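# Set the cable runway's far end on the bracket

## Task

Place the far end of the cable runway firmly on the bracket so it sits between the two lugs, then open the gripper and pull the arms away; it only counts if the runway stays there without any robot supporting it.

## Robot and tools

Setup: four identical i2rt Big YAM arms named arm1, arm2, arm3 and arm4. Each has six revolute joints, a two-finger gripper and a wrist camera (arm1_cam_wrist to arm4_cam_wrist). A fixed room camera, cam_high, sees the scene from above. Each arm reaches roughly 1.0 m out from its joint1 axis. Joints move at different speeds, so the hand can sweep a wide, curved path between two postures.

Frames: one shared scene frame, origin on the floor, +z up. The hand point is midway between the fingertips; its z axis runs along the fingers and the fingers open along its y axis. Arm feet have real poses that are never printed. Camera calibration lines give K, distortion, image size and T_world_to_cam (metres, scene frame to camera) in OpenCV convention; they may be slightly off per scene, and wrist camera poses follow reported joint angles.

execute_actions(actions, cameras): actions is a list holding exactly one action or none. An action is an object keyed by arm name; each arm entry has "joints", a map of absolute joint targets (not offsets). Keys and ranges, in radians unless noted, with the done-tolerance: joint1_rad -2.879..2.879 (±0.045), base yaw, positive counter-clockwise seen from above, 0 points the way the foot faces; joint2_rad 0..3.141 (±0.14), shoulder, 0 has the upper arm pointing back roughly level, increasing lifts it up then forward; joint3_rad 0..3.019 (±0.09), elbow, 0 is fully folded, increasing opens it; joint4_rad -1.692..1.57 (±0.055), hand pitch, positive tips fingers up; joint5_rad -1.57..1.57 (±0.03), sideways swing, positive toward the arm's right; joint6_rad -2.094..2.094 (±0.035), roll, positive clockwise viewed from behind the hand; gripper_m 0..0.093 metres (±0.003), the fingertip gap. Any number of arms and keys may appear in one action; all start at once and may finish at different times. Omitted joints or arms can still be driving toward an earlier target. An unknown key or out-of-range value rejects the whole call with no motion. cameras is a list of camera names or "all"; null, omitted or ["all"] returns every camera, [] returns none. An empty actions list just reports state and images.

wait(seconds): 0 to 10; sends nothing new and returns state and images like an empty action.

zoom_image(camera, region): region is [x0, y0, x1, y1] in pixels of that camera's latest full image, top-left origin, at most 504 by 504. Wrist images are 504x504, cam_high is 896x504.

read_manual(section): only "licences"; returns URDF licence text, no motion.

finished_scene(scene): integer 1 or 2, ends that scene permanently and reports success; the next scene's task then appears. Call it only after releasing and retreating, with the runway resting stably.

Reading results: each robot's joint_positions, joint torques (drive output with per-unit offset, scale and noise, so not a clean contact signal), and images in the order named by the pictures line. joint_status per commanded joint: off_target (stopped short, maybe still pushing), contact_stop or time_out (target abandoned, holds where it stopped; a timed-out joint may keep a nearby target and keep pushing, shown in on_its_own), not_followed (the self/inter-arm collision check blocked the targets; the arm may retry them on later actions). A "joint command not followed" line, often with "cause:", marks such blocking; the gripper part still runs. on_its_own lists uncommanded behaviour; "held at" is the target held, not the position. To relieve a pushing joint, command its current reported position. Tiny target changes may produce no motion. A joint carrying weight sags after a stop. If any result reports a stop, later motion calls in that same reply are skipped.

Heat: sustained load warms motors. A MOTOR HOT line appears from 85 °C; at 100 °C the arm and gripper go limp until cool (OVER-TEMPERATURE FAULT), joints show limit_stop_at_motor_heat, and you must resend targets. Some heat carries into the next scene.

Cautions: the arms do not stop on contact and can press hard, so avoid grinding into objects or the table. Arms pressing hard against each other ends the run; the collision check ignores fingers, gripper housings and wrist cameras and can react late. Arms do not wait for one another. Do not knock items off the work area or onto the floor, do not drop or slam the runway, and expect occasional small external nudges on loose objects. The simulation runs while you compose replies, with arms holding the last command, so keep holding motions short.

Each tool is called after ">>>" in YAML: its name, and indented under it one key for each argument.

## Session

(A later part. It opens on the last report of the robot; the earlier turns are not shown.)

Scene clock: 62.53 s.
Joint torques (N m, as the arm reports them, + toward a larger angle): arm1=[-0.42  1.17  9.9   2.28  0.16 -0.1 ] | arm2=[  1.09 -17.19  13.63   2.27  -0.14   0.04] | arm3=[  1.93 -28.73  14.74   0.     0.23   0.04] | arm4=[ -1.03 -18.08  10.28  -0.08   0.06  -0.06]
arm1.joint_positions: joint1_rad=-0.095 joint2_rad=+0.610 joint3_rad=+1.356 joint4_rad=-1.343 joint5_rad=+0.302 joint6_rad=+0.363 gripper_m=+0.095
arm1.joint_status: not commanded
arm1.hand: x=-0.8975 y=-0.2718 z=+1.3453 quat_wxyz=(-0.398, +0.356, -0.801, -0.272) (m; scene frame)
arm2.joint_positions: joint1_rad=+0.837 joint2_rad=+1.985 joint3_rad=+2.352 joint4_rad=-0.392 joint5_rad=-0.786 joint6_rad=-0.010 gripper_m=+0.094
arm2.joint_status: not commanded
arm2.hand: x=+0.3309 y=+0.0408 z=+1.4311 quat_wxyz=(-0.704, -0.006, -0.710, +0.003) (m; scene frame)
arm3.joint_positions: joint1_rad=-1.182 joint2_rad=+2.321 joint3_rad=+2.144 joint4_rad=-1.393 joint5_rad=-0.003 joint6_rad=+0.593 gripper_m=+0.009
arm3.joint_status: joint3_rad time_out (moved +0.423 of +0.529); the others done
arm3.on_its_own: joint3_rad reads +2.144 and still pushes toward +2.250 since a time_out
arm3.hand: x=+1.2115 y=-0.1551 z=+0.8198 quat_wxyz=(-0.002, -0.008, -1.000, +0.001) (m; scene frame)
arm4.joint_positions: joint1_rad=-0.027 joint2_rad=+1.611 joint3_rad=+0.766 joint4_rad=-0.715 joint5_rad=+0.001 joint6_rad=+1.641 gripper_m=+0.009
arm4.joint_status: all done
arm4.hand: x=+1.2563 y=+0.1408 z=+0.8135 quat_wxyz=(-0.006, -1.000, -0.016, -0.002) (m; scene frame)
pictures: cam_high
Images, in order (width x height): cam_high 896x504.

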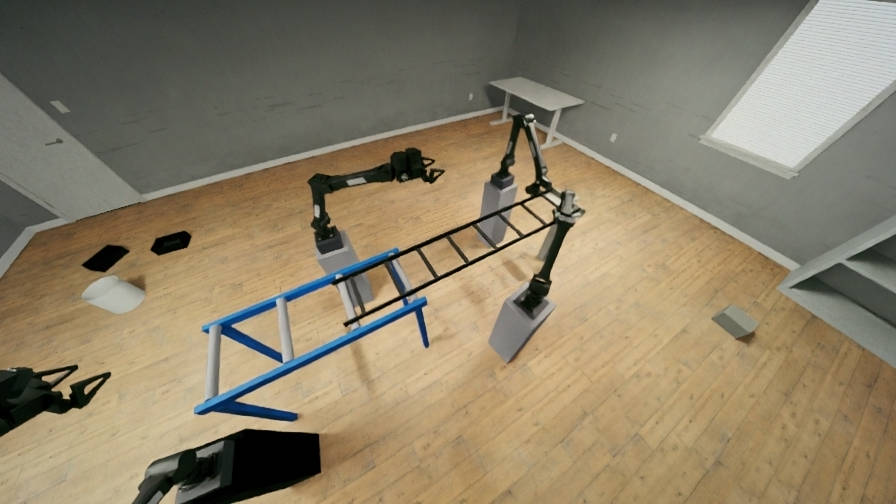

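Lower in two stages.

>>> execute_actions:
  actions:
    - {"arm3":{"joints":{"joint2_rad":2.30,"joint4_rad":-1.37}},"arm4":{"joints":{"joint2_rad":1.615,"joint4_rad":-0.665}}}
  cameras: []

>>> execute_actions:
  actions:
    - {"arm3":{"joints":{"joint1_rad":-1.19,"joint2_rad":2.36,"joint3_rad":2.185,"joint4_rad":-1.35}},"arm4":{"joints":{"joint1_rad":0.0,"joint2_rad":1.69,"joint3_rad":0.785,"joint4_rad":-0.635}}}
  cameras: ["cam_high"]

>>> zoom_image:
  camera: "cam_high"
  region: [515, 165, 605, 240]

Scene clock: 65.83 s.
Joint torques (N m, as the arm reports them, + toward a larger angle): arm1=[-0.14  0.96  9.92  2.22  0.17 -0.11] | arm2=[  1.49 -17.88  13.7    2.28  -0.17   0.06] | arm3=[  1.73 -27.24  14.59   0.67   0.31   0.04] | arm4=[ -1.02 -18.35   9.74   0.08  -0.14  -0.08]
arm1.joint_positions: joint1_rad=-0.095 joint2_rad=+0.610 joint3_rad=+1.356 joint4_rad=-1.343 joint5_rad=+0.302 joint6_rad=+0.363 gripper_m=+0.095
arm1.joint_status: not commanded
arm1.hand: x=-0.8975 y=-0.2718 z=+1.3453 quat_wxyz=(-0.398, +0.356, -0.801, -0.272) (m; scene frame)
arm2.joint_positions: joint1_rad=+0.837 joint2_rad=+1.985 joint3_rad=+2.352 joint4_rad=-0.392 joint5_rad=-0.786 joint6_rad=-0.010 gripper_m=+0.094
arm2.joint_status: not commanded
arm2.hand: x=+0.3309 y=+0.0408 z=+1.4311 quat_wxyz=(-0.704, -0.006, -0.710, +0.003) (m; scene frame)
arm3.joint_positions: joint1_rad=-1.182 joint2_rad=+2.361 joint3_rad=+2.144 joint4_rad=-1.378 joint5_rad=-0.006 joint6_rad=+0.593 gripper_m=+0.009
arm3.joint_status: all done
arm3.on_its_own: joint3_rad reads +2.144 and still pushes toward +2.250 since a time_out
arm3.hand: x=+1.2114 y=-0.1550 z=+0.7929 quat_wxyz=(+0.009, -0.008, -1.000, +0.007) (m; scene frame)
arm4.joint_positions: joint1_rad=-0.026 joint2_rad=+1.691 joint3_rad=+0.764 joint4_rad=-0.658 joint5_rad=+0.006 joint6_rad=+1.641 gripper_m=+0.009
arm4.joint_status: all done
arm4.hand: x=+1.2560 y=+0.1410 z=+0.7862 quat_wxyz=(+0.006, -1.000, -0.017, +0.002) (m; scene frame)
pictures: none
No camera images: the call's "cameras" was empty. Leave "cameras" out to get every camera's image.

Scene clock: 66.43 s.
Joint torques (N m, as the arm reports them, + toward a larger angle): arm1=[-0.21  0.95  9.86  2.18  0.16 -0.1 ] | arm2=[  1.77 -17.43  13.67   2.14  -0.16   0.03] | arm3=[  1.07 -23.04  10.08   1.16   0.32   0.01] | arm4=[  0.45 -11.94   7.64   0.78  -0.36  -0.19]
arm1.joint_positions: joint1_rad=-0.095 joint2_rad=+0.610 joint3_rad=+1.356 joint4_rad=-1.343 joint5_rad=+0.302 joint6_rad=+0.363 gripper_m=+0.095
arm1.joint_status: not commanded
arm1.hand: x=-0.8975 y=-0.2718 z=+1.3453 quat_wxyz=(-0.398, +0.356, -0.801, -0.272) (m; scene frame)
arm2.joint_positions: joint1_rad=+0.837 joint2_rad=+1.985 joint3_rad=+2.352 joint4_rad=-0.392 joint5_rad=-0.786 joint6_rad=-0.010 gripper_m=+0.094
arm2.joint_status: not commanded
arm2.hand: x=+0.3309 y=+0.0408 z=+1.4311 quat_wxyz=(-0.704, -0.006, -0.710, +0.003) (m; scene frame)
arm3.joint_positions: joint1_rad=-1.184 joint2_rad=+2.365 joint3_rad=+2.144 joint4_rad=-1.368 joint5_rad=-0.005 joint6_rad=+0.593 gripper_m=+0.009
arm3.joint_status: all done
arm3.hand: x=+1.2139 y=-0.1551 z=+0.7897 quat_wxyz=(+0.006, -0.009, -1.000, +0.005) (m; scene frame)
arm4.joint_positions: joint1_rad=-0.015 joint2_rad=+1.693 joint3_rad=+0.757 joint4_rad=-0.644 joint5_rad=+0.010 joint6_rad=+1.648 gripper_m=+0.009
arm4.joint_status: all done
arm4.hand: x=+1.2592 y=+0.1425 z=+0.7836 quat_wxyz=(+0.004, -1.000, -0.019, +0.004) (m; scene frame)
pictures: cam_high
Images, in order (width x height): cam_high 896x504.

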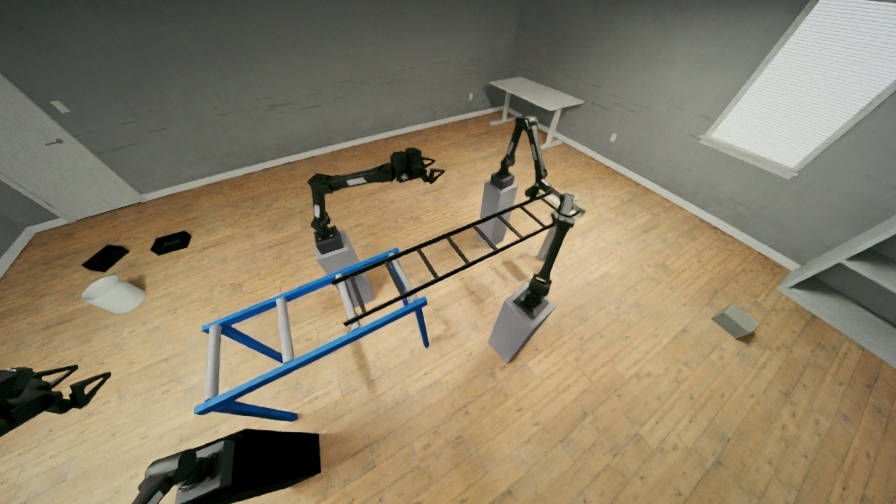

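Region (515, 165, 605, 240) of cam_high's 896x504 image, scaled by 5.600, with more detail than that image has.

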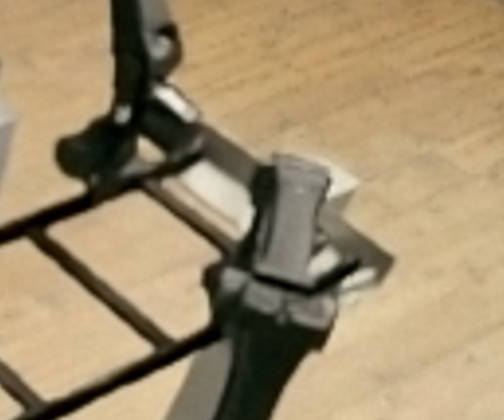

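Seated level at the expected shelf height. Nudge forward, then release.

>>> execute_actions:
  actions:
    - {"arm3":{"joints":{"joint1_rad":-1.215,"joint2_rad":2.405,"joint3_rad":2.285,"joint4_rad":-1.40,"joint6_rad":0.577}},"arm4":{"joints":{"joint1_rad":0.065,"joint6_rad":1.70,"joint3_rad":0.795}}}
  cameras: []

>>> execute_actions:
  actions:
    - {"arm4":{"joints":{"joint1_rad":0.02,"gripper_m":0.085}},"arm3":{"joints":{"joint1_rad":-1.2,"joint3_rad":2.23,"gripper_m":0.085}}}
  cameras: []

>>> execute_actions:
  actions:
    - {"arm4":{"joints":{"joint2_rad":1.17,"joint3_rad":1.08,"joint4_rad":-1.45}},"arm3":{"joints":{"joint2_rad":2.0,"joint4_rad":-1.67}}}
  cameras: ["arm4_cam_wrist","arm2_cam_wrist"]

>>> zoom_image:
  camera: "arm2_cam_wrist"
  region: [190, 160, 330, 250]

Scene clock: 70.53 s.
Joint torques (N m, as the arm reports them, + toward a larger angle): arm1=[-0.3   0.98  9.95  2.18  0.16 -0.1 ] | arm2=[  1.21 -17.6   13.57   2.19  -0.18   0.08] | arm3=[  0.63 -23.43  11.24   0.1    0.39  -0.03] | arm4=[  0.74 -11.76   8.47   0.25  -0.59  -0.24]
arm1.joint_positions: joint1_rad=-0.095 joint2_rad=+0.610 joint3_rad=+1.356 joint4_rad=-1.343 joint5_rad=+0.302 joint6_rad=+0.363 gripper_m=+0.095
arm1.joint_status: not commanded
arm1.hand: x=-0.8975 y=-0.2718 z=+1.3453 quat_wxyz=(-0.398, +0.356, -0.801, -0.272) (m; scene frame)
arm2.joint_positions: joint1_rad=+0.837 joint2_rad=+1.985 joint3_rad=+2.352 joint4_rad=-0.392 joint5_rad=-0.786 joint6_rad=-0.010 gripper_m=+0.094
arm2.joint_status: not commanded
arm2.hand: x=+0.3309 y=+0.0408 z=+1.4311 quat_wxyz=(-0.704, -0.006, -0.710, +0.003) (m; scene frame)
arm3.joint_positions: joint1_rad=-1.202 joint2_rad=+2.411 joint3_rad=+2.230 joint4_rad=-1.391 joint5_rad=-0.008 joint6_rad=+0.575 gripper_m=+0.009
arm3.joint_status: all done
arm3.hand: x=+1.2348 y=-0.1567 z=+0.7899 quat_wxyz=(+0.000, -0.010, -1.000, -0.001) (m; scene frame)
arm4.joint_positions: joint1_rad=+0.047 joint2_rad=+1.694 joint3_rad=+0.757 joint4_rad=-0.630 joint5_rad=+0.017 joint6_rad=+1.708 gripper_m=+0.009
arm4.joint_status: all done
arm4.hand: x=+1.2807 y=+0.1421 z=+0.7835 quat_wxyz=(-0.004, -1.000, -0.020, +0.006) (m; scene frame)
pictures: none
No camera images: the call's "cameras" was empty. Leave "cameras" out to get every camera's image.

Scene clock: 71.23 s.
Joint torques (N m, as the arm reports them, + toward a larger angle): arm1=[-0.65  1.52  9.82  2.28  0.13 -0.11] | arm2=[  0.73 -18.22  13.66   2.24  -0.2    0.06] | arm3=[  1.66 -23.63   7.34   0.1    0.22  -0.03] | arm4=[ -0.57 -12.03   8.21   0.17  -0.06  -0.23]
arm1.joint_positions: joint1_rad=-0.095 joint2_rad=+0.610 joint3_rad=+1.356 joint4_rad=-1.343 joint5_rad=+0.302 joint6_rad=+0.363 gripper_m=+0.095
arm1.joint_status: not commanded
arm1.hand: x=-0.8975 y=-0.2718 z=+1.3453 quat_wxyz=(-0.398, +0.356, -0.801, -0.272) (m; scene frame)
arm2.joint_positions: joint1_rad=+0.837 joint2_rad=+1.985 joint3_rad=+2.352 joint4_rad=-0.392 joint5_rad=-0.786 joint6_rad=-0.010 gripper_m=+0.094
arm2.joint_status: not commanded
arm2.hand: x=+0.3309 y=+0.0408 z=+1.4311 quat_wxyz=(-0.704, -0.006, -0.710, +0.003) (m; scene frame)
arm3.joint_positions: joint1_rad=-1.202 joint2_rad=+2.411 joint3_rad=+2.230 joint4_rad=-1.392 joint5_rad=-0.003 joint6_rad=+0.575 gripper_m=+0.085
arm3.joint_status: all done
arm3.hand: x=+1.2352 y=-0.1575 z=+0.7904 quat_wxyz=(-0.002, -0.010, -1.000, +0.001) (m; scene frame)
arm4.joint_positions: joint1_rad=+0.028 joint2_rad=+1.694 joint3_rad=+0.761 joint4_rad=-0.630 joint5_rad=+0.004 joint6_rad=+1.708 gripper_m=+0.085
arm4.joint_status: all done
arm4.hand: x=+1.2764 y=+0.1394 z=+0.7843 quat_wxyz=(-0.005, -1.000, -0.010, -0.001) (m; scene frame)
pictures: none
No camera images: the call's "cameras" was empty. Leave "cameras" out to get every camera's image.

Scene clock: 72.90 s.
Joint torques (N m, as the arm reports them, + toward a larger angle): arm1=[-0.6   0.93  9.86  2.23  0.13 -0.11] | arm2=[  0.45 -17.64  13.86   2.3   -0.14   0.11] | arm3=[  1.28 -19.83   8.05   0.31   0.22  -0.03] | arm4=[-1.02 -6.77 10.11  0.2  -0.07 -0.21]
arm1.joint_positions: joint1_rad=-0.095 joint2_rad=+0.610 joint3_rad=+1.356 joint4_rad=-1.343 joint5_rad=+0.302 joint6_rad=+0.363 gripper_m=+0.095
arm1.joint_status: not commanded
arm1.hand: x=-0.8975 y=-0.2718 z=+1.3453 quat_wxyz=(-0.398, +0.356, -0.801, -0.272) (m; scene frame)
arm2.joint_positions: joint1_rad=+0.837 joint2_rad=+1.985 joint3_rad=+2.352 joint4_rad=-0.392 joint5_rad=-0.786 joint6_rad=-0.010 gripper_m=+0.094
arm2.joint_status: not commanded
arm2.hand: x=+0.3309 y=+0.0408 z=+1.4311 quat_wxyz=(-0.704, -0.006, -0.710, +0.003) (m; scene frame)
arm3.joint_positions: joint1_rad=-1.202 joint2_rad=+2.009 joint3_rad=+2.223 joint4_rad=-1.660 joint5_rad=-0.003 joint6_rad=+0.575 gripper_m=+0.085
arm3.joint_status: all done
arm3.hand: x=+1.1685 y=-0.1968 z=+1.0535 quat_wxyz=(-0.055, -0.009, -0.998, -0.032) (m; scene frame)
arm4.joint_positions: joint1_rad=+0.028 joint2_rad=+1.164 joint3_rad=+1.070 joint4_rad=-1.441 joint5_rad=+0.003 joint6_rad=+1.707 gripper_m=+0.085
arm4.joint_status: all done
arm4.hand: x=+1.2689 y=+0.1808 z=+1.0629 quat_wxyz=(-0.019, -1.000, -0.011, -0.003) (m; scene frame)
pictures: arm2_cam_wrist, arm4_cam_wrist
camera_calibration (this result's frames):
arm2_cam_wrist: T_world_to_cam=[[-0.0112777, -0.999885, 0.0101282, 0.0290938], [-0.599997, -0.0013361, -0.800001, 1.34148], [0.799923, -0.0150991, -0.599913, 0.721014], [0, 0, 0, 1]] pos_world=[0.228455, 0.0417694, 1.50544]
arm4_cam_wrist: T_world_to_cam=[[-0.0286744, 0.998509, -0.0464487, -0.0929989], [0.809764, 0.0504479, 0.584583, -1.65184], [0.586055, -0.0208499, -0.810003, 0.241166], [0, 0, 0, 1]] pos_world=[1.1936, 0.18122, 1.15666]
Images, in order (width x height): arm2_cam_wrist 504x504, arm4_cam_wrist 504x504.

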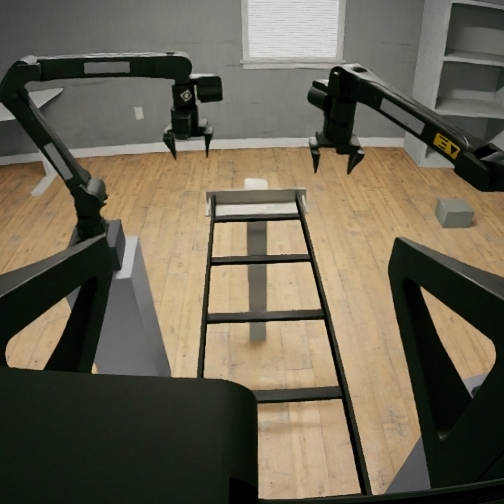

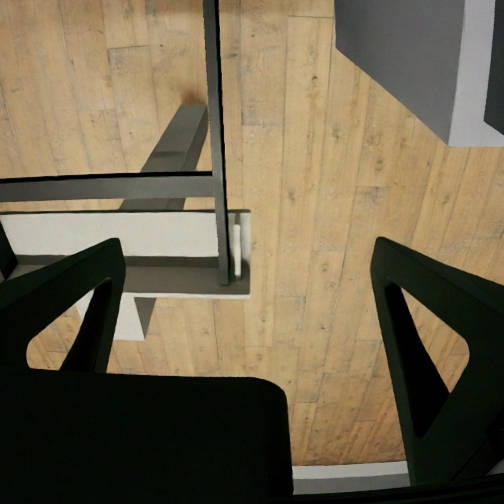

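Region (190, 160, 330, 250) of arm2_cam_wrist's 504x504 image, scaled by 3.600, with more detail than that image has; it fills the top 324 rows of this view, and the rest is white.

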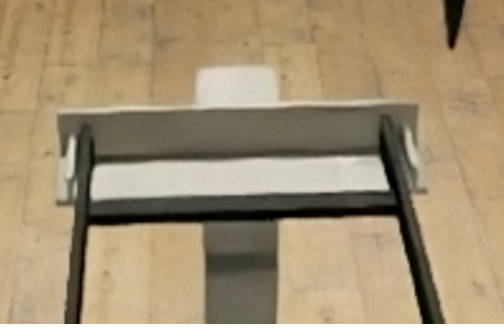

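>>> finished_scene:
  scene: 2

The scene is finished: the task was done.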